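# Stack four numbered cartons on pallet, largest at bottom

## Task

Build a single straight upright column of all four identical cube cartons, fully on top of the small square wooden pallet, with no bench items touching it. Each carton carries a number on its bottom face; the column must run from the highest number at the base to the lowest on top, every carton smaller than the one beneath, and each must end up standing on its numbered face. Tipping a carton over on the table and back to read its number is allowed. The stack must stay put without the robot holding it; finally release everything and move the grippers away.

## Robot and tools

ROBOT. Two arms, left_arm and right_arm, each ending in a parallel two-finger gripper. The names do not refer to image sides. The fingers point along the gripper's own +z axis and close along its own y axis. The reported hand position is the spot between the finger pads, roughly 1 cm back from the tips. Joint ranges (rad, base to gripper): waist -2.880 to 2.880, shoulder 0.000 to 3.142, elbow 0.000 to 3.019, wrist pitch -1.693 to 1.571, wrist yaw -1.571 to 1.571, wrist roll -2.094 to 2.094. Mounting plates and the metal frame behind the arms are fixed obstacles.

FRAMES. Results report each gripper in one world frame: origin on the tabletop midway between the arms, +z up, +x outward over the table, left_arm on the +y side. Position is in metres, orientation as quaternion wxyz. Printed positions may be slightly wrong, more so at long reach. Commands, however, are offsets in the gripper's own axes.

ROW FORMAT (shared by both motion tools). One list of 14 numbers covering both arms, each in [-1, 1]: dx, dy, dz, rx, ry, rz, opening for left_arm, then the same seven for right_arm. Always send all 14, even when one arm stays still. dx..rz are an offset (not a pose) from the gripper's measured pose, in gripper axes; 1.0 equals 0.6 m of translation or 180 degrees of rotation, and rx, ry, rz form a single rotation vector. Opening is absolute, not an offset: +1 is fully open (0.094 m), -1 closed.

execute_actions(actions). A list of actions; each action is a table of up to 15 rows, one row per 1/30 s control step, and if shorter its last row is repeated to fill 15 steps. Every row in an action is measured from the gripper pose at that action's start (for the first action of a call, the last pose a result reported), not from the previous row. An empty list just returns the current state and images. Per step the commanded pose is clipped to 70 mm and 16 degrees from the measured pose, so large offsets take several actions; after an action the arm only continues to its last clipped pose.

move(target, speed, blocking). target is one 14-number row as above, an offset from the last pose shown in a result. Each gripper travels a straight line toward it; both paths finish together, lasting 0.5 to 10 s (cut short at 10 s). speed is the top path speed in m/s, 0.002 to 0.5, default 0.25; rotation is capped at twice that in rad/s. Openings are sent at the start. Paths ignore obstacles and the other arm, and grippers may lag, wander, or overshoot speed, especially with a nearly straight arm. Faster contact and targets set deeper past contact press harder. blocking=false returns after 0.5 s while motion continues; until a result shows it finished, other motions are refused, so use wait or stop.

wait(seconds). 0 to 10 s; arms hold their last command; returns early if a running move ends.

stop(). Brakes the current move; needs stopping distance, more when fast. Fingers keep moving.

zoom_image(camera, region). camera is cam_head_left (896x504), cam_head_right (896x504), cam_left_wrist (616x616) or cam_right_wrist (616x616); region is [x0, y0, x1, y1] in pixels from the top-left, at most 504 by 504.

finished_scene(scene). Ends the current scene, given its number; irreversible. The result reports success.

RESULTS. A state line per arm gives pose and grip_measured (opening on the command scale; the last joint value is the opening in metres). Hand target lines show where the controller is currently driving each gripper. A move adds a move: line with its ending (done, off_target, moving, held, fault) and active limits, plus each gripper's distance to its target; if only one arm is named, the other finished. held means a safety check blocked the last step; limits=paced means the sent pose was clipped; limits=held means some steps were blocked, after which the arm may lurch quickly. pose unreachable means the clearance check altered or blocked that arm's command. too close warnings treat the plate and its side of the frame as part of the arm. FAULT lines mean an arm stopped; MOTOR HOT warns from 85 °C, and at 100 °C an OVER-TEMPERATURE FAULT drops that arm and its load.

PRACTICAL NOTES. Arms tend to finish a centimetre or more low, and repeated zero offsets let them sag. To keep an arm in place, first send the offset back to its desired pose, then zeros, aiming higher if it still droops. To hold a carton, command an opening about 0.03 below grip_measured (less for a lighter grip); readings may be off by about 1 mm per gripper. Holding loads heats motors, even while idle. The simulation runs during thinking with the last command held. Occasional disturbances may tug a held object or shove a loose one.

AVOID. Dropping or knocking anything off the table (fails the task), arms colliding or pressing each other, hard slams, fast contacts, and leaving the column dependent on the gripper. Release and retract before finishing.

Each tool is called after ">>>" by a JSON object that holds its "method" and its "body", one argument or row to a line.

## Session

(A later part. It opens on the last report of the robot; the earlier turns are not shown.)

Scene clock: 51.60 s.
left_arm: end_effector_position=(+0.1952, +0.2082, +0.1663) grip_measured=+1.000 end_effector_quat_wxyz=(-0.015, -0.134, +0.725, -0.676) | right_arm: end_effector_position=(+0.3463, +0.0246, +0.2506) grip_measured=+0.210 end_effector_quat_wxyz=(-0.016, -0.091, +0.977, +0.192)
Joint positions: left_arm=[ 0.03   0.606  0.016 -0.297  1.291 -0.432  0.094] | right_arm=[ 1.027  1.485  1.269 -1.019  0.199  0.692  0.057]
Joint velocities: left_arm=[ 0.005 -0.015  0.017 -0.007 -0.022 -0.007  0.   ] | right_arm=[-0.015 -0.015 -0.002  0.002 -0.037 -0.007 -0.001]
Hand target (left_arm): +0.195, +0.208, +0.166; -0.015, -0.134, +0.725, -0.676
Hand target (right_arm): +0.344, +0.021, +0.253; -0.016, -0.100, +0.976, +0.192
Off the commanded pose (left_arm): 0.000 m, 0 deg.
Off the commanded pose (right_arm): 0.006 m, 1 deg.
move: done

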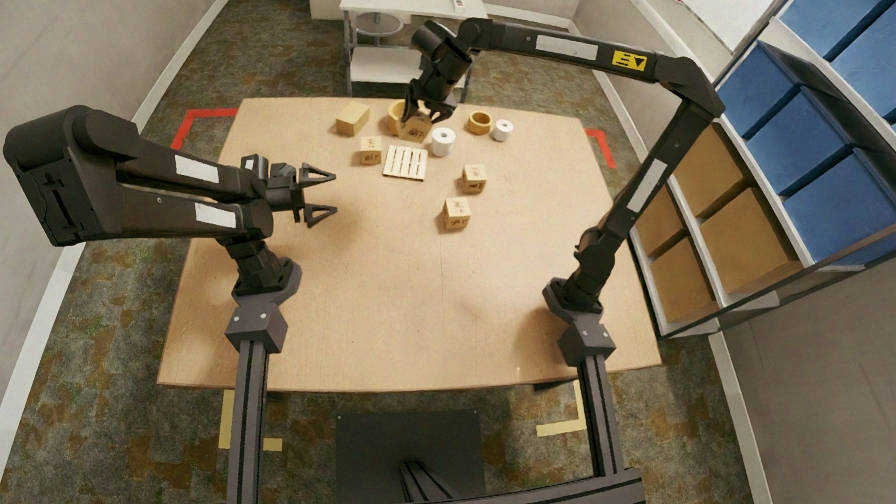

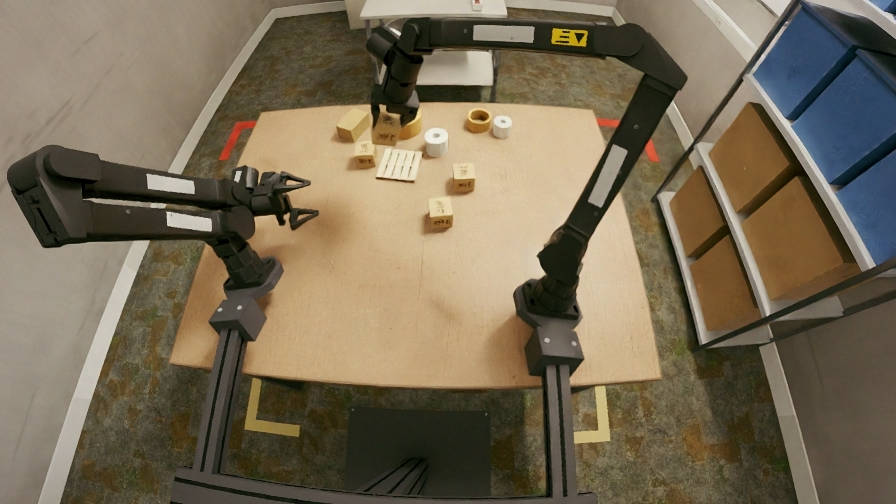

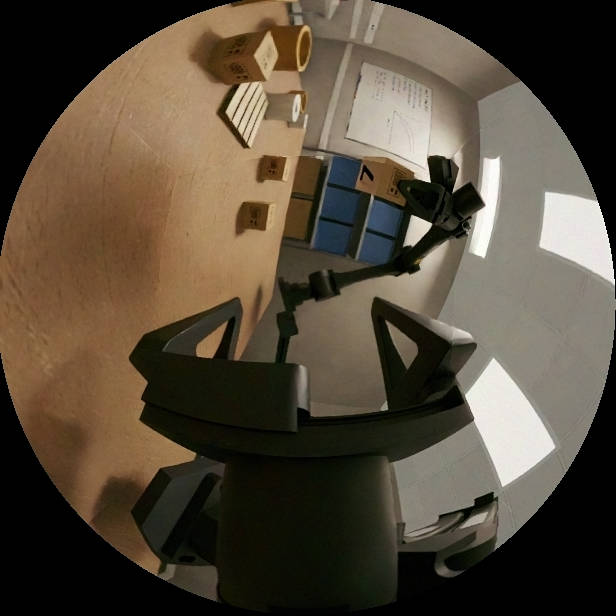

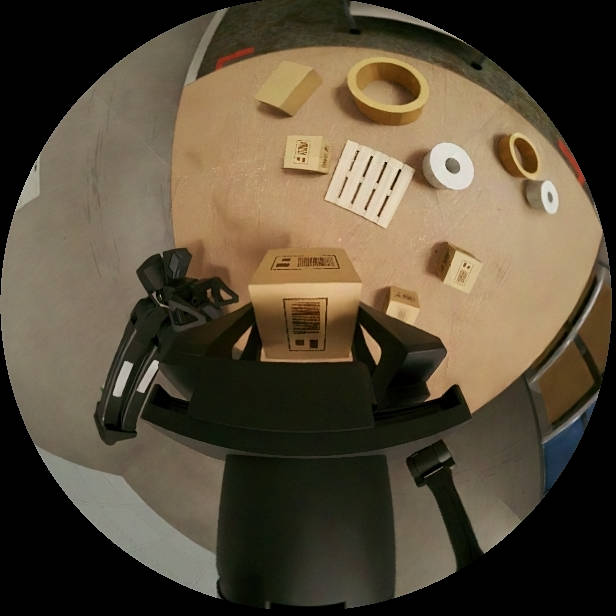

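>>> {"method": "move", "body": {
  "target": [0,0,0,0,0,0,1,0.12,0,0,0.125,0,0.06,0.17],
  "speed": 0.2
}}

>>> {"method": "move", "body": {
  "target": [0,0,0,0,0,0,1,0,0,0.3,0,0,0,0.17],
  "speed": 0.15
}}

Scene clock: 53.50 s.
left_arm: end_effector_position=(+0.1952, +0.2082, +0.1663) grip_measured=+1.000 end_effector_quat_wxyz=(-0.015, -0.134, +0.725, -0.676) | right_arm: end_effector_position=(+0.2676, -0.0053, +0.2367) grip_measured=+0.210 end_effector_quat_wxyz=(-0.024, -0.008, +0.999, -0.020)
Joint positions: left_arm=[ 0.03   0.606  0.016 -0.297  1.291 -0.432  0.094] | right_arm=[ 1.204  1.586  1.274 -1.359  0.457  1.184  0.057]
Joint velocities: left_arm=[-0.005 -0.015  0.007 -0.002  0.051 -0.022  0.   ] | right_arm=[-0.005 -0.005  0.002 -0.012  0.051  0.007  0.   ]
Hand target (left_arm): +0.195, +0.208, +0.166; -0.015, -0.134, +0.725, -0.676
Hand target (right_arm): +0.276, +0.010, +0.249; -0.017, +0.001, +1.000, -0.007
Off the commanded pose (left_arm): 0.000 m, 0 deg.
Off the commanded pose (right_arm): 0.023 m, 2 deg.
move: off_target (right_arm)

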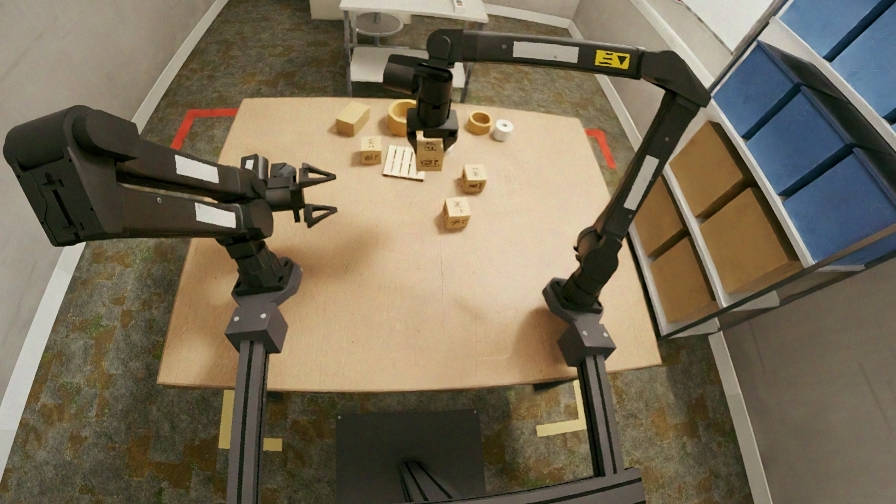

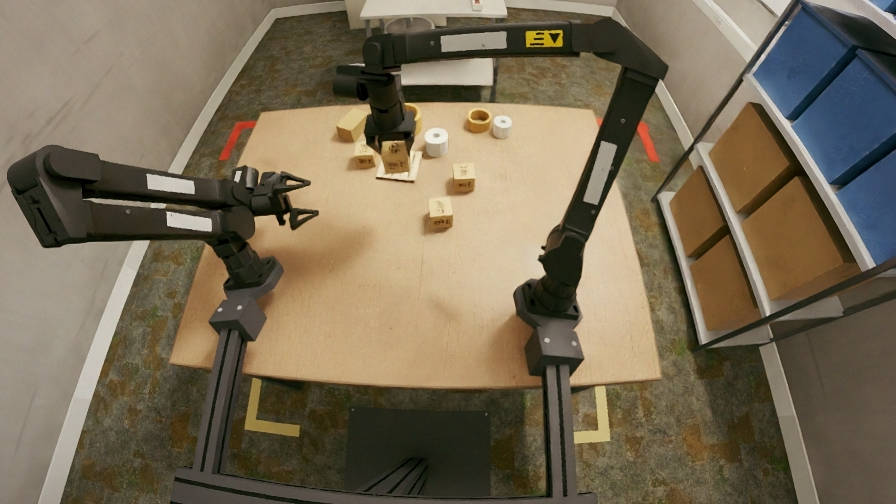

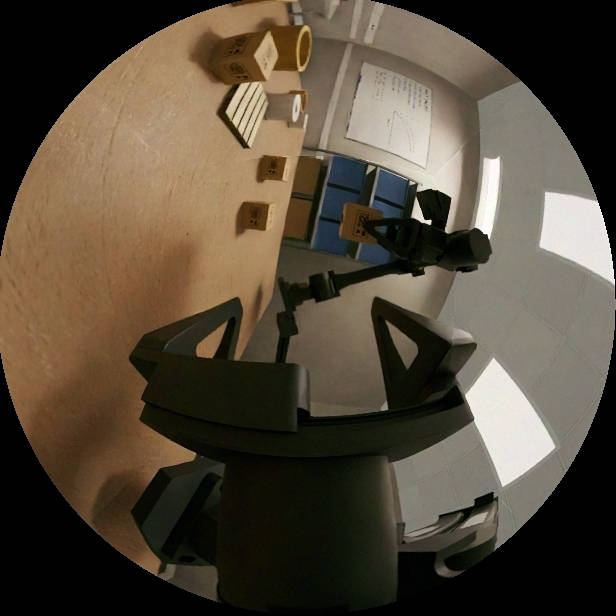

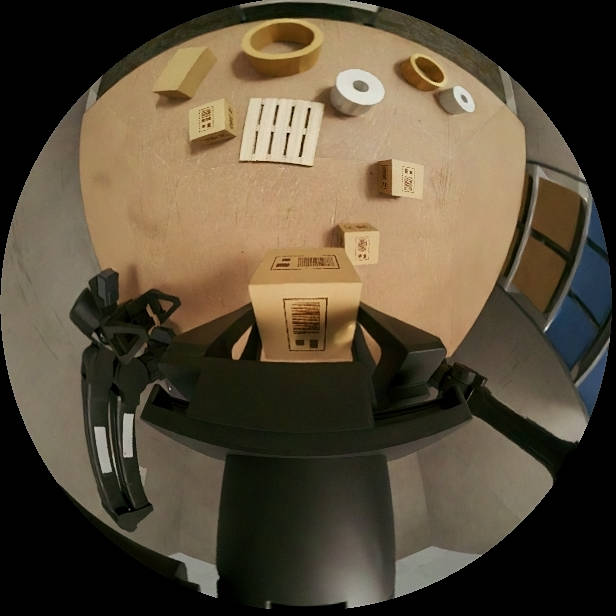

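Scene clock: 55.10 s.
left_arm: end_effector_position=(+0.1952, +0.2082, +0.1663) grip_measured=+1.000 end_effector_quat_wxyz=(-0.015, -0.134, +0.725, -0.676) | right_arm: end_effector_position=(+0.2629, -0.0092, +0.0665) grip_measured=+0.210 end_effector_quat_wxyz=(-0.021, -0.001, +1.000, -0.012)
Joint positions: left_arm=[ 0.03   0.606  0.016 -0.297  1.291 -0.432  0.094] | right_arm=[ 1.029  1.749  1.033 -0.848  0.462  0.995  0.057]
Joint velocities: left_arm=[-0.005 -0.005  0.002 -0.002  0.066  0.022  0.   ] | right_arm=[-0.024  0.005 -0.007 -0.022  0.007 -0.095 -0.002]
Hand target (left_arm): +0.195, +0.208, +0.166; -0.015, -0.134, +0.725, -0.676
Hand target (right_arm): +0.262, -0.012, +0.058; -0.024, -0.008, +1.000, -0.018
Off the commanded pose (left_arm): 0.000 m, 0 deg.
Off the commanded pose (right_arm): 0.011 m, 1 deg.
move: off_target (right_arm)

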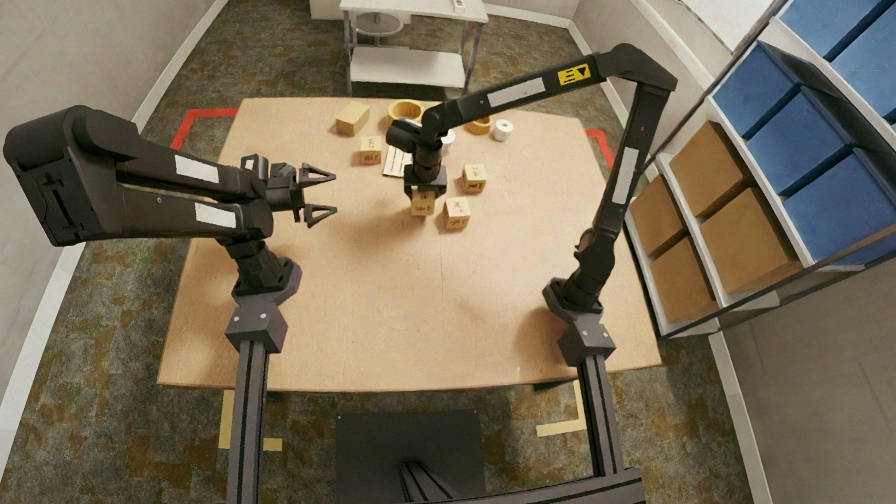

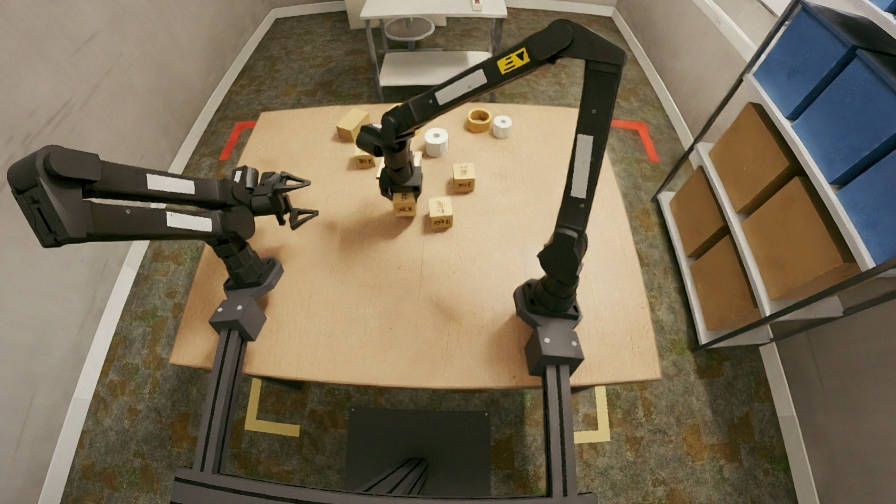

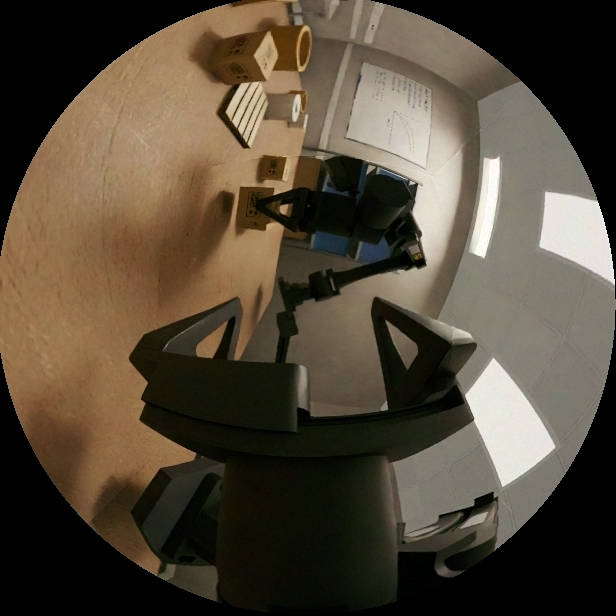

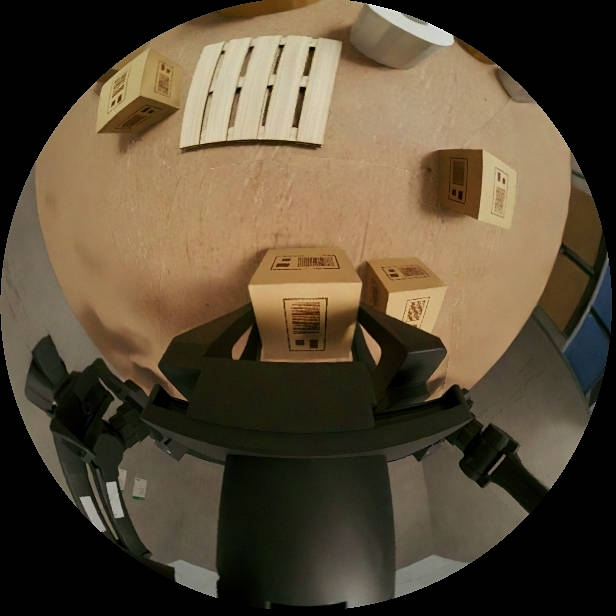

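>>> {"method": "move", "body": {
  "target": [0,0,0,0,0,0,1,0,0.08,0.067,-0.008,-0.013,0,0.17],
  "speed": 0.06
}}

>>> {"method": "execute_actions", "body": {
  "actions": [
    [[0,0,0,0,0,0,1,0,0,0,0,0,0,1]]
  ]
}}

>>> {"method": "move", "body": {
  "target": [0,0,0,0,0,0,1,0,0,-0.16,0,0,0,1],
  "speed": 0.2
}}

>>> {"method": "move", "body": {
  "target": [0,0,0,0,0,0,1,-0.33,0.17,-0.02,0,0,-0.52,1],
  "speed": 0.25
}}

Scene clock: 56.87 s.
left_arm: end_effector_position=(+0.1952, +0.2082, +0.1663) grip_measured=+1.000 end_effector_quat_wxyz=(-0.015, -0.134, +0.725, -0.676) | right_arm: end_effector_position=(+0.2644, +0.0248, +0.0372) grip_measured=+0.210 end_effector_quat_wxyz=(+0.001, +0.003, +1.000, +0.002)
Joint positions: left_arm=[ 0.03   0.606  0.016 -0.297  1.291 -0.432  0.094] | right_arm=[ 1.041  1.853  1.07  -0.735  0.485  0.993  0.057]
Joint velocities: left_arm=[-0.015 -0.005 -0.002 -0.017 -0.037  0.051  0.   ] | right_arm=[ 0.015 -0.005  0.022 -0.002 -0.051 -0.095 -0.   ]
Hand target (left_arm): +0.195, +0.208, +0.166; -0.015, -0.134, +0.725, -0.676
Hand target (right_arm): +0.262, +0.037, +0.026; -0.001, -0.001, +1.000, +0.001
Off the commanded pose (left_arm): 0.000 m, 0 deg.
Off the commanded pose (right_arm): 0.018 m, 1 deg.
move: off_target (right_arm)

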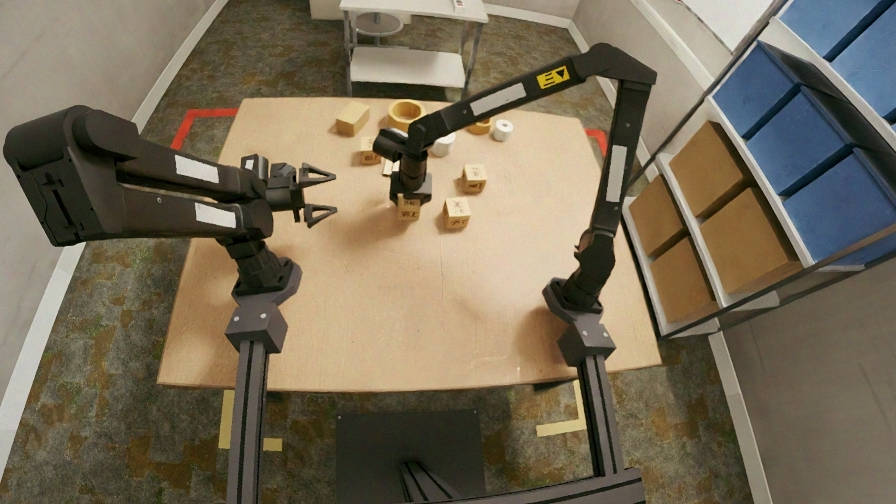

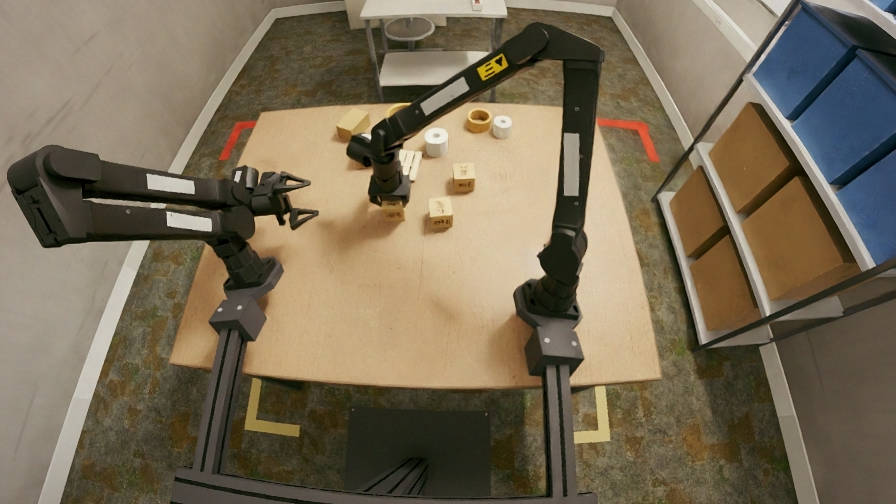

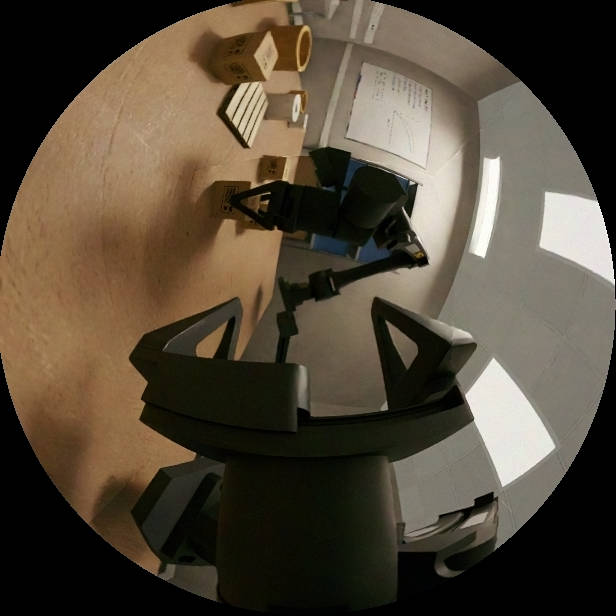

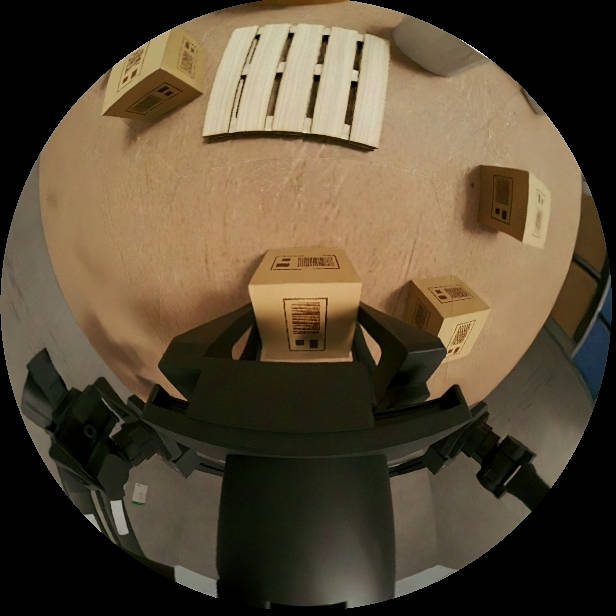

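Scene clock: 57.37 s.
left_arm: end_effector_position=(+0.1952, +0.2082, +0.1663) grip_measured=+1.000 end_effector_quat_wxyz=(-0.015, -0.134, +0.725, -0.676) | right_arm: end_effector_position=(+0.2644, +0.0248, +0.0372) grip_measured=+1.000 end_effector_quat_wxyz=(+0.001, +0.003, +1.000, +0.002)
Joint positions: left_arm=[ 0.03   0.606  0.016 -0.297  1.291 -0.432  0.094] | right_arm=[ 1.041  1.853  1.07  -0.735  0.485  0.993  0.094]
Joint velocities: left_arm=[ 0.005 -0.005 -0.007 -0.002  0.066 -0.051  0.   ] | right_arm=[-0.005 -0.005  0.027 -0.007 -0.007 -0.081  0.   ]
Hand target (left_arm): +0.195, +0.208, +0.166; -0.015, -0.134, +0.725, -0.676
Hand target (right_arm): +0.264, +0.025, +0.037; +0.001, +0.003, +1.000, +0.002
Off the commanded pose (left_arm): 0.000 m, 0 deg.
Off the commanded pose (right_arm): 0.000 m, 0 deg.

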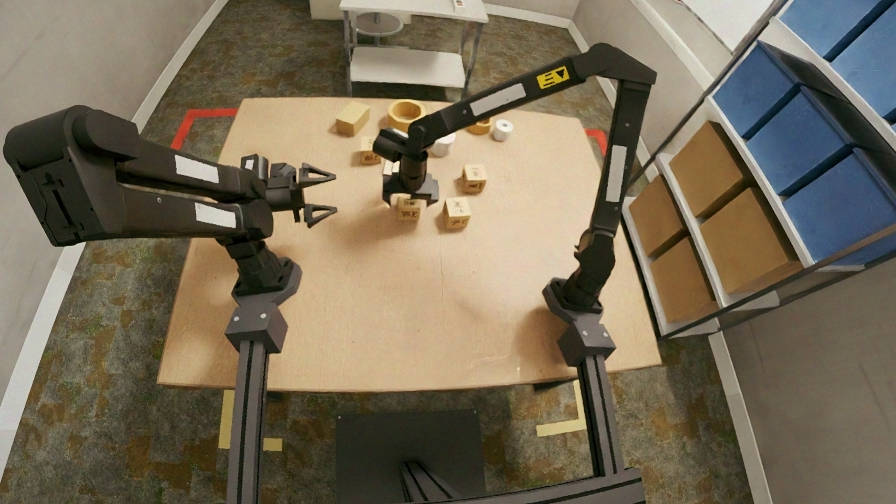

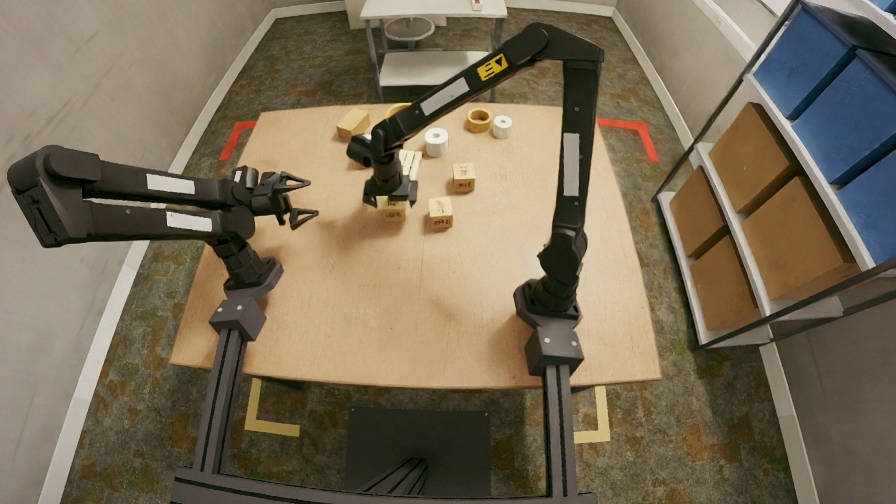

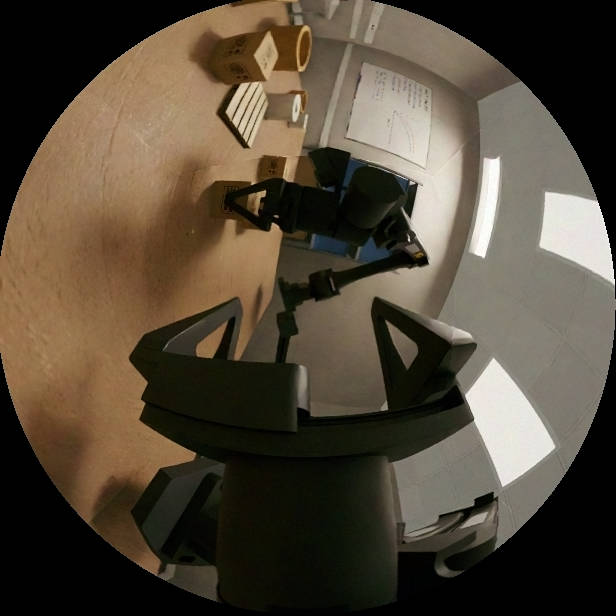

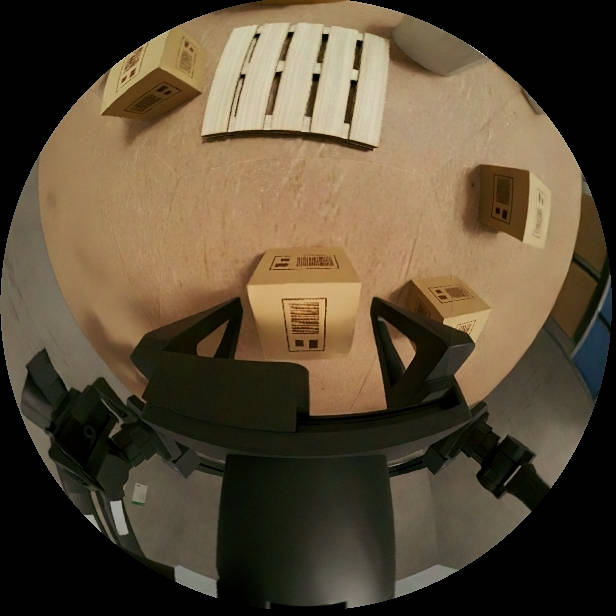

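Scene clock: 58.27 s.
left_arm: end_effector_position=(+0.1952, +0.2082, +0.1663) grip_measured=+1.000 end_effector_quat_wxyz=(-0.015, -0.134, +0.725, -0.676) | right_arm: end_effector_position=(+0.2522, +0.0138, +0.1203) grip_measured=+1.000 end_effector_quat_wxyz=(-0.006, -0.011, +1.000, -0.012)
Joint positions: left_arm=[ 0.03   0.606  0.016 -0.297  1.291 -0.432  0.094] | right_arm=[ 1.135  1.717  1.108 -0.993  0.487  1.087  0.094]
Joint velocities: left_arm=[-0.005 -0.005  0.007 -0.007  0.022 -0.037  0.   ] | right_arm=[ 0.005 -0.015  0.007  0.007  0.022 -0.022  0.   ]
Hand target (left_arm): +0.195, +0.208, +0.166; -0.015, -0.134, +0.725, -0.676
Hand target (right_arm): +0.262, +0.024, +0.133; +0.001, +0.003, +1.000, +0.001
Off the commanded pose (left_arm): 0.000 m, 0 deg.
Off the commanded pose (right_arm): 0.021 m, 2 deg.
move: off_target (right_arm)

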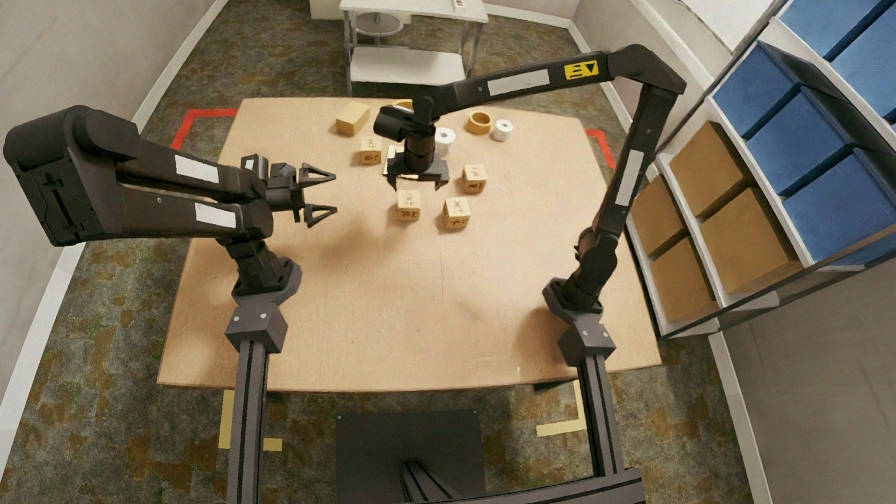

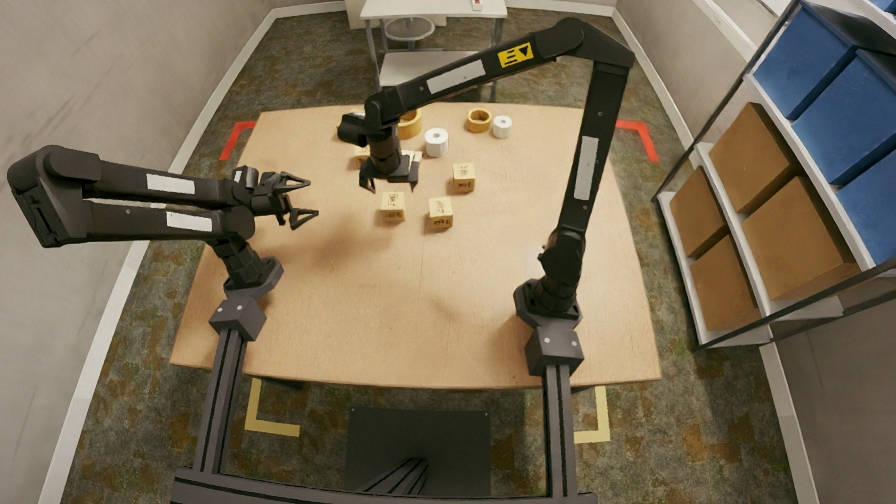

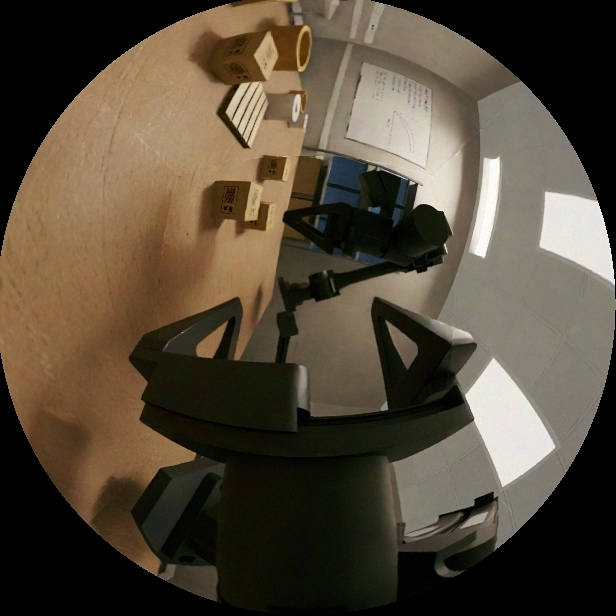

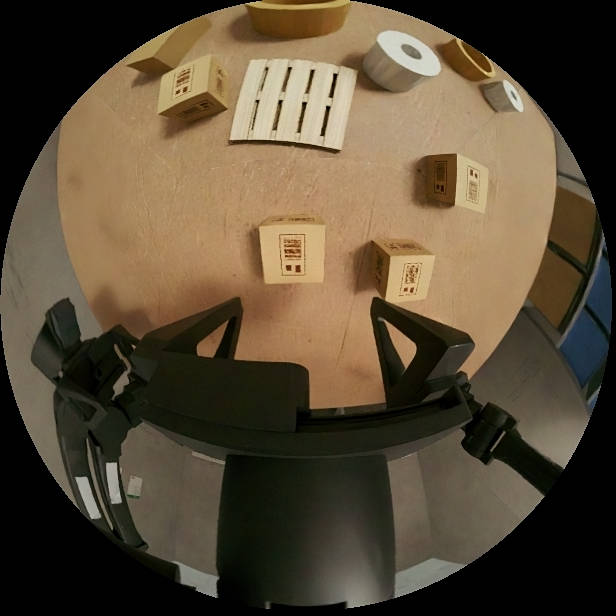

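Scene clock: 62.13 s.
left_arm: end_effector_position=(+0.1952, +0.2082, +0.1663) grip_measured=+1.000 end_effector_quat_wxyz=(-0.015, -0.134, +0.725, -0.676) | right_arm: end_effector_position=(+0.4348, +0.1154, +0.1399) grip_measured=+1.000 end_effector_quat_wxyz=(+0.010, +0.737, -0.676, +0.002)
Joint positions: left_arm=[ 0.03   0.606  0.016 -0.297  1.291 -0.432  0.094] | right_arm=[ 0.988  2.057  1.832 -1.292  0.485 -0.718  0.094]
Joint velocities: left_arm=[-0.005 -0.005 -0.017  0.002  0.037 -0.022  0.   ] | right_arm=[-0.005 -0.005  0.007 -0.007  0.022  0.037  0.   ]
Hand target (left_arm): +0.195, +0.208, +0.166; -0.015, -0.134, +0.725, -0.676
Hand target (right_arm): +0.449, +0.120, +0.132; +0.011, +0.736, -0.677, +0.002
Off the commanded pose (left_arm): 0.000 m, 0 deg.
Off the commanded pose (right_arm): 0.019 m, 0 deg.
move: off_target (right_arm)

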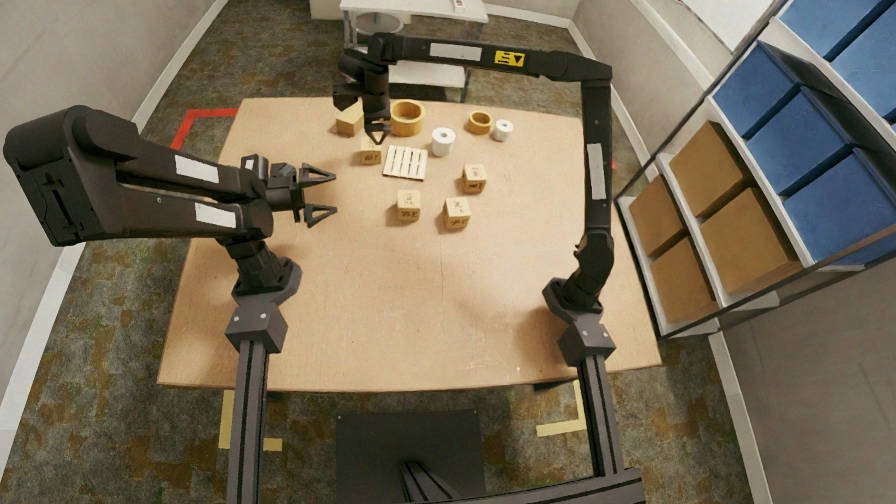

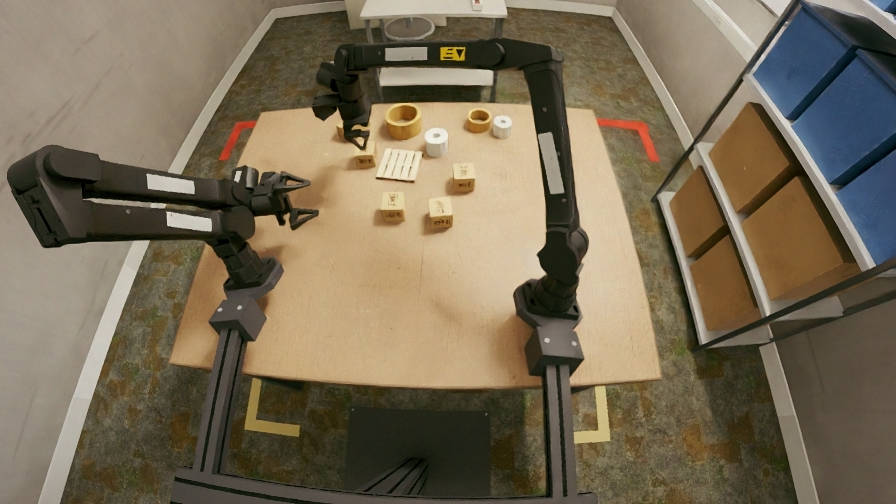

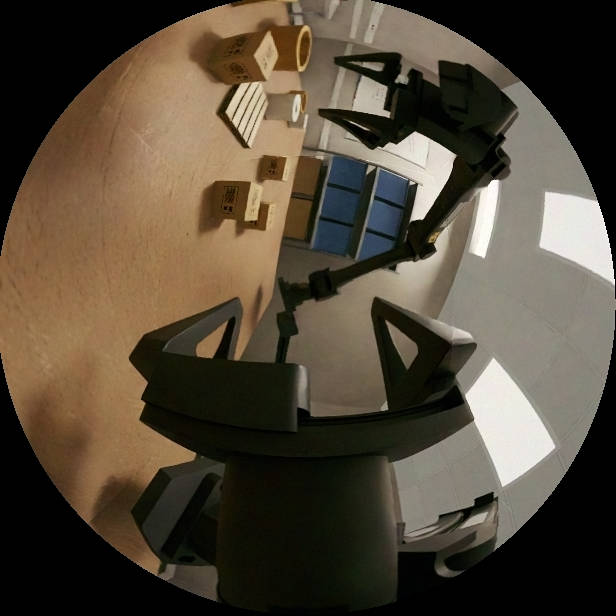

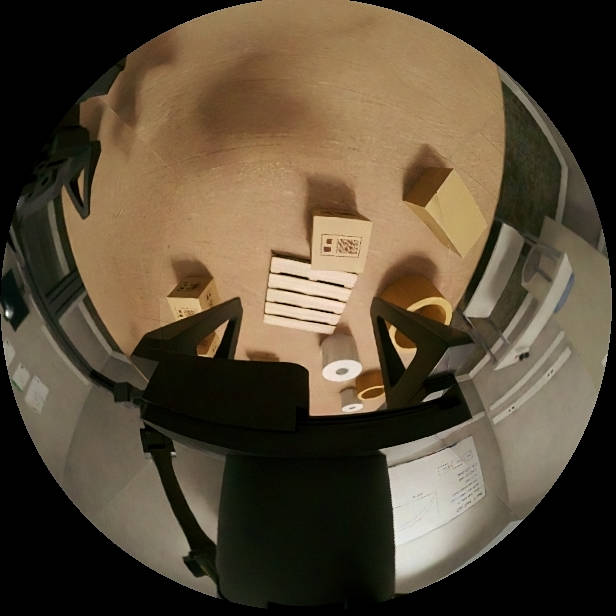

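>>> {"method": "move", "body": {
  "target": [0,0,0,0,0,0,1,0,-0.055,0.12,0,0,0.03,1],
  "speed": 0.1
}}

Scene clock: 63.60 s.
left_arm: end_effector_position=(+0.1952, +0.2082, +0.1663) grip_measured=+1.000 end_effector_quat_wxyz=(-0.015, -0.134, +0.725, -0.676) | right_arm: end_effector_position=(+0.4556, +0.1119, +0.0750) grip_measured=+1.000 end_effector_quat_wxyz=(+0.016, +0.711, -0.703, +0.003)
Joint positions: left_arm=[ 0.03   0.606  0.016 -0.297  1.291 -0.432  0.094] | right_arm=[ 0.916  2.135  1.832 -1.189  0.478 -0.719  0.094]
Joint velocities: left_arm=[-0.005 -0.005 -0.007  0.002 -0.051  0.007  0.   ] | right_arm=[-0.005 -0.015 -0.007  0.002  0.022  0.022  0.   ]
Hand target (left_arm): +0.195, +0.208, +0.166; -0.015, -0.134, +0.725, -0.676
Hand target (right_arm): +0.468, +0.116, +0.069; +0.009, +0.704, -0.710, +0.002
Off the commanded pose (left_arm): 0.000 m, 0 deg.
Off the commanded pose (right_arm): 0.014 m, 1 deg.
move: off_target (right_arm)

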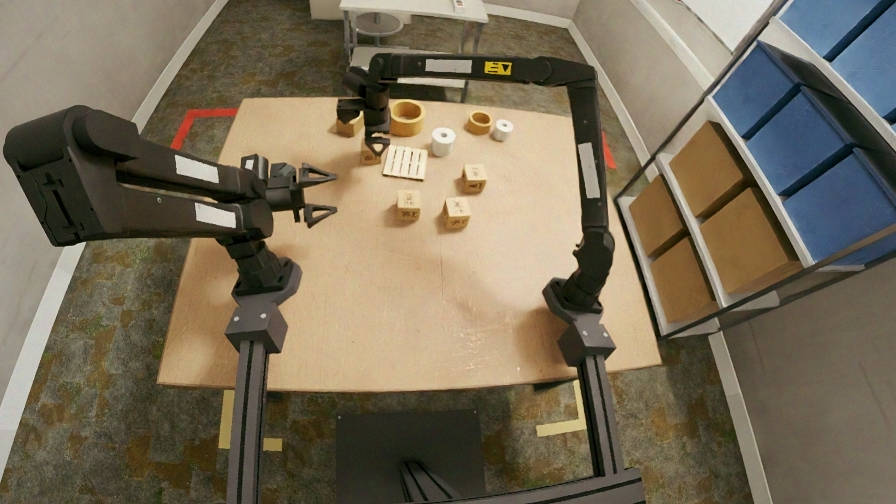

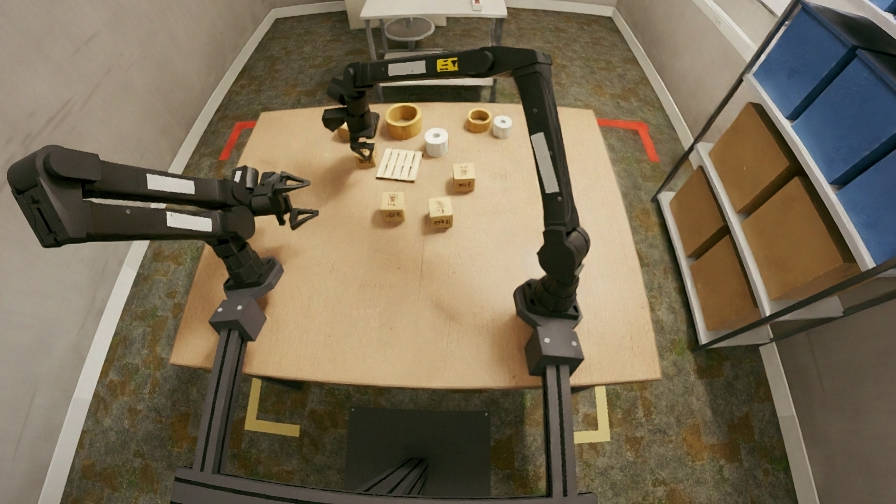

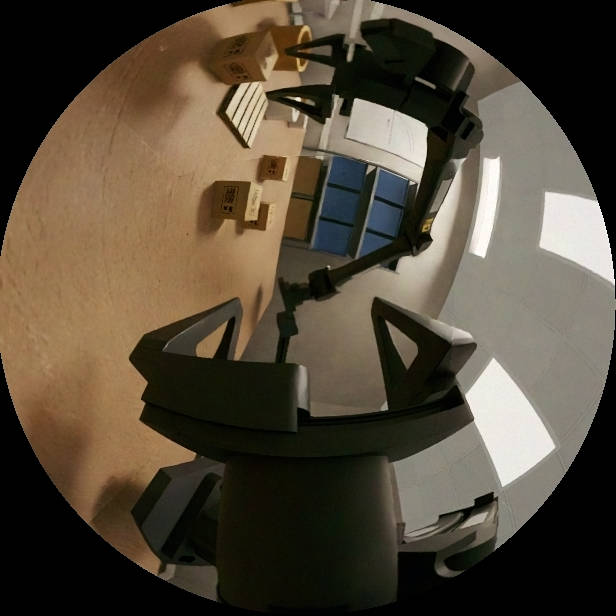

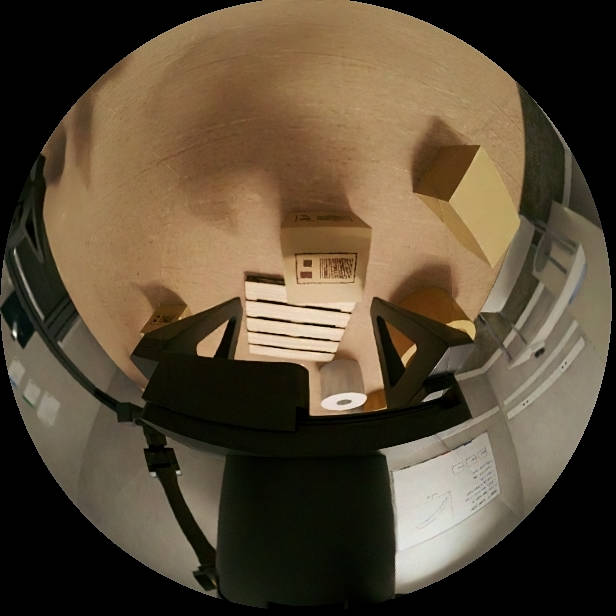

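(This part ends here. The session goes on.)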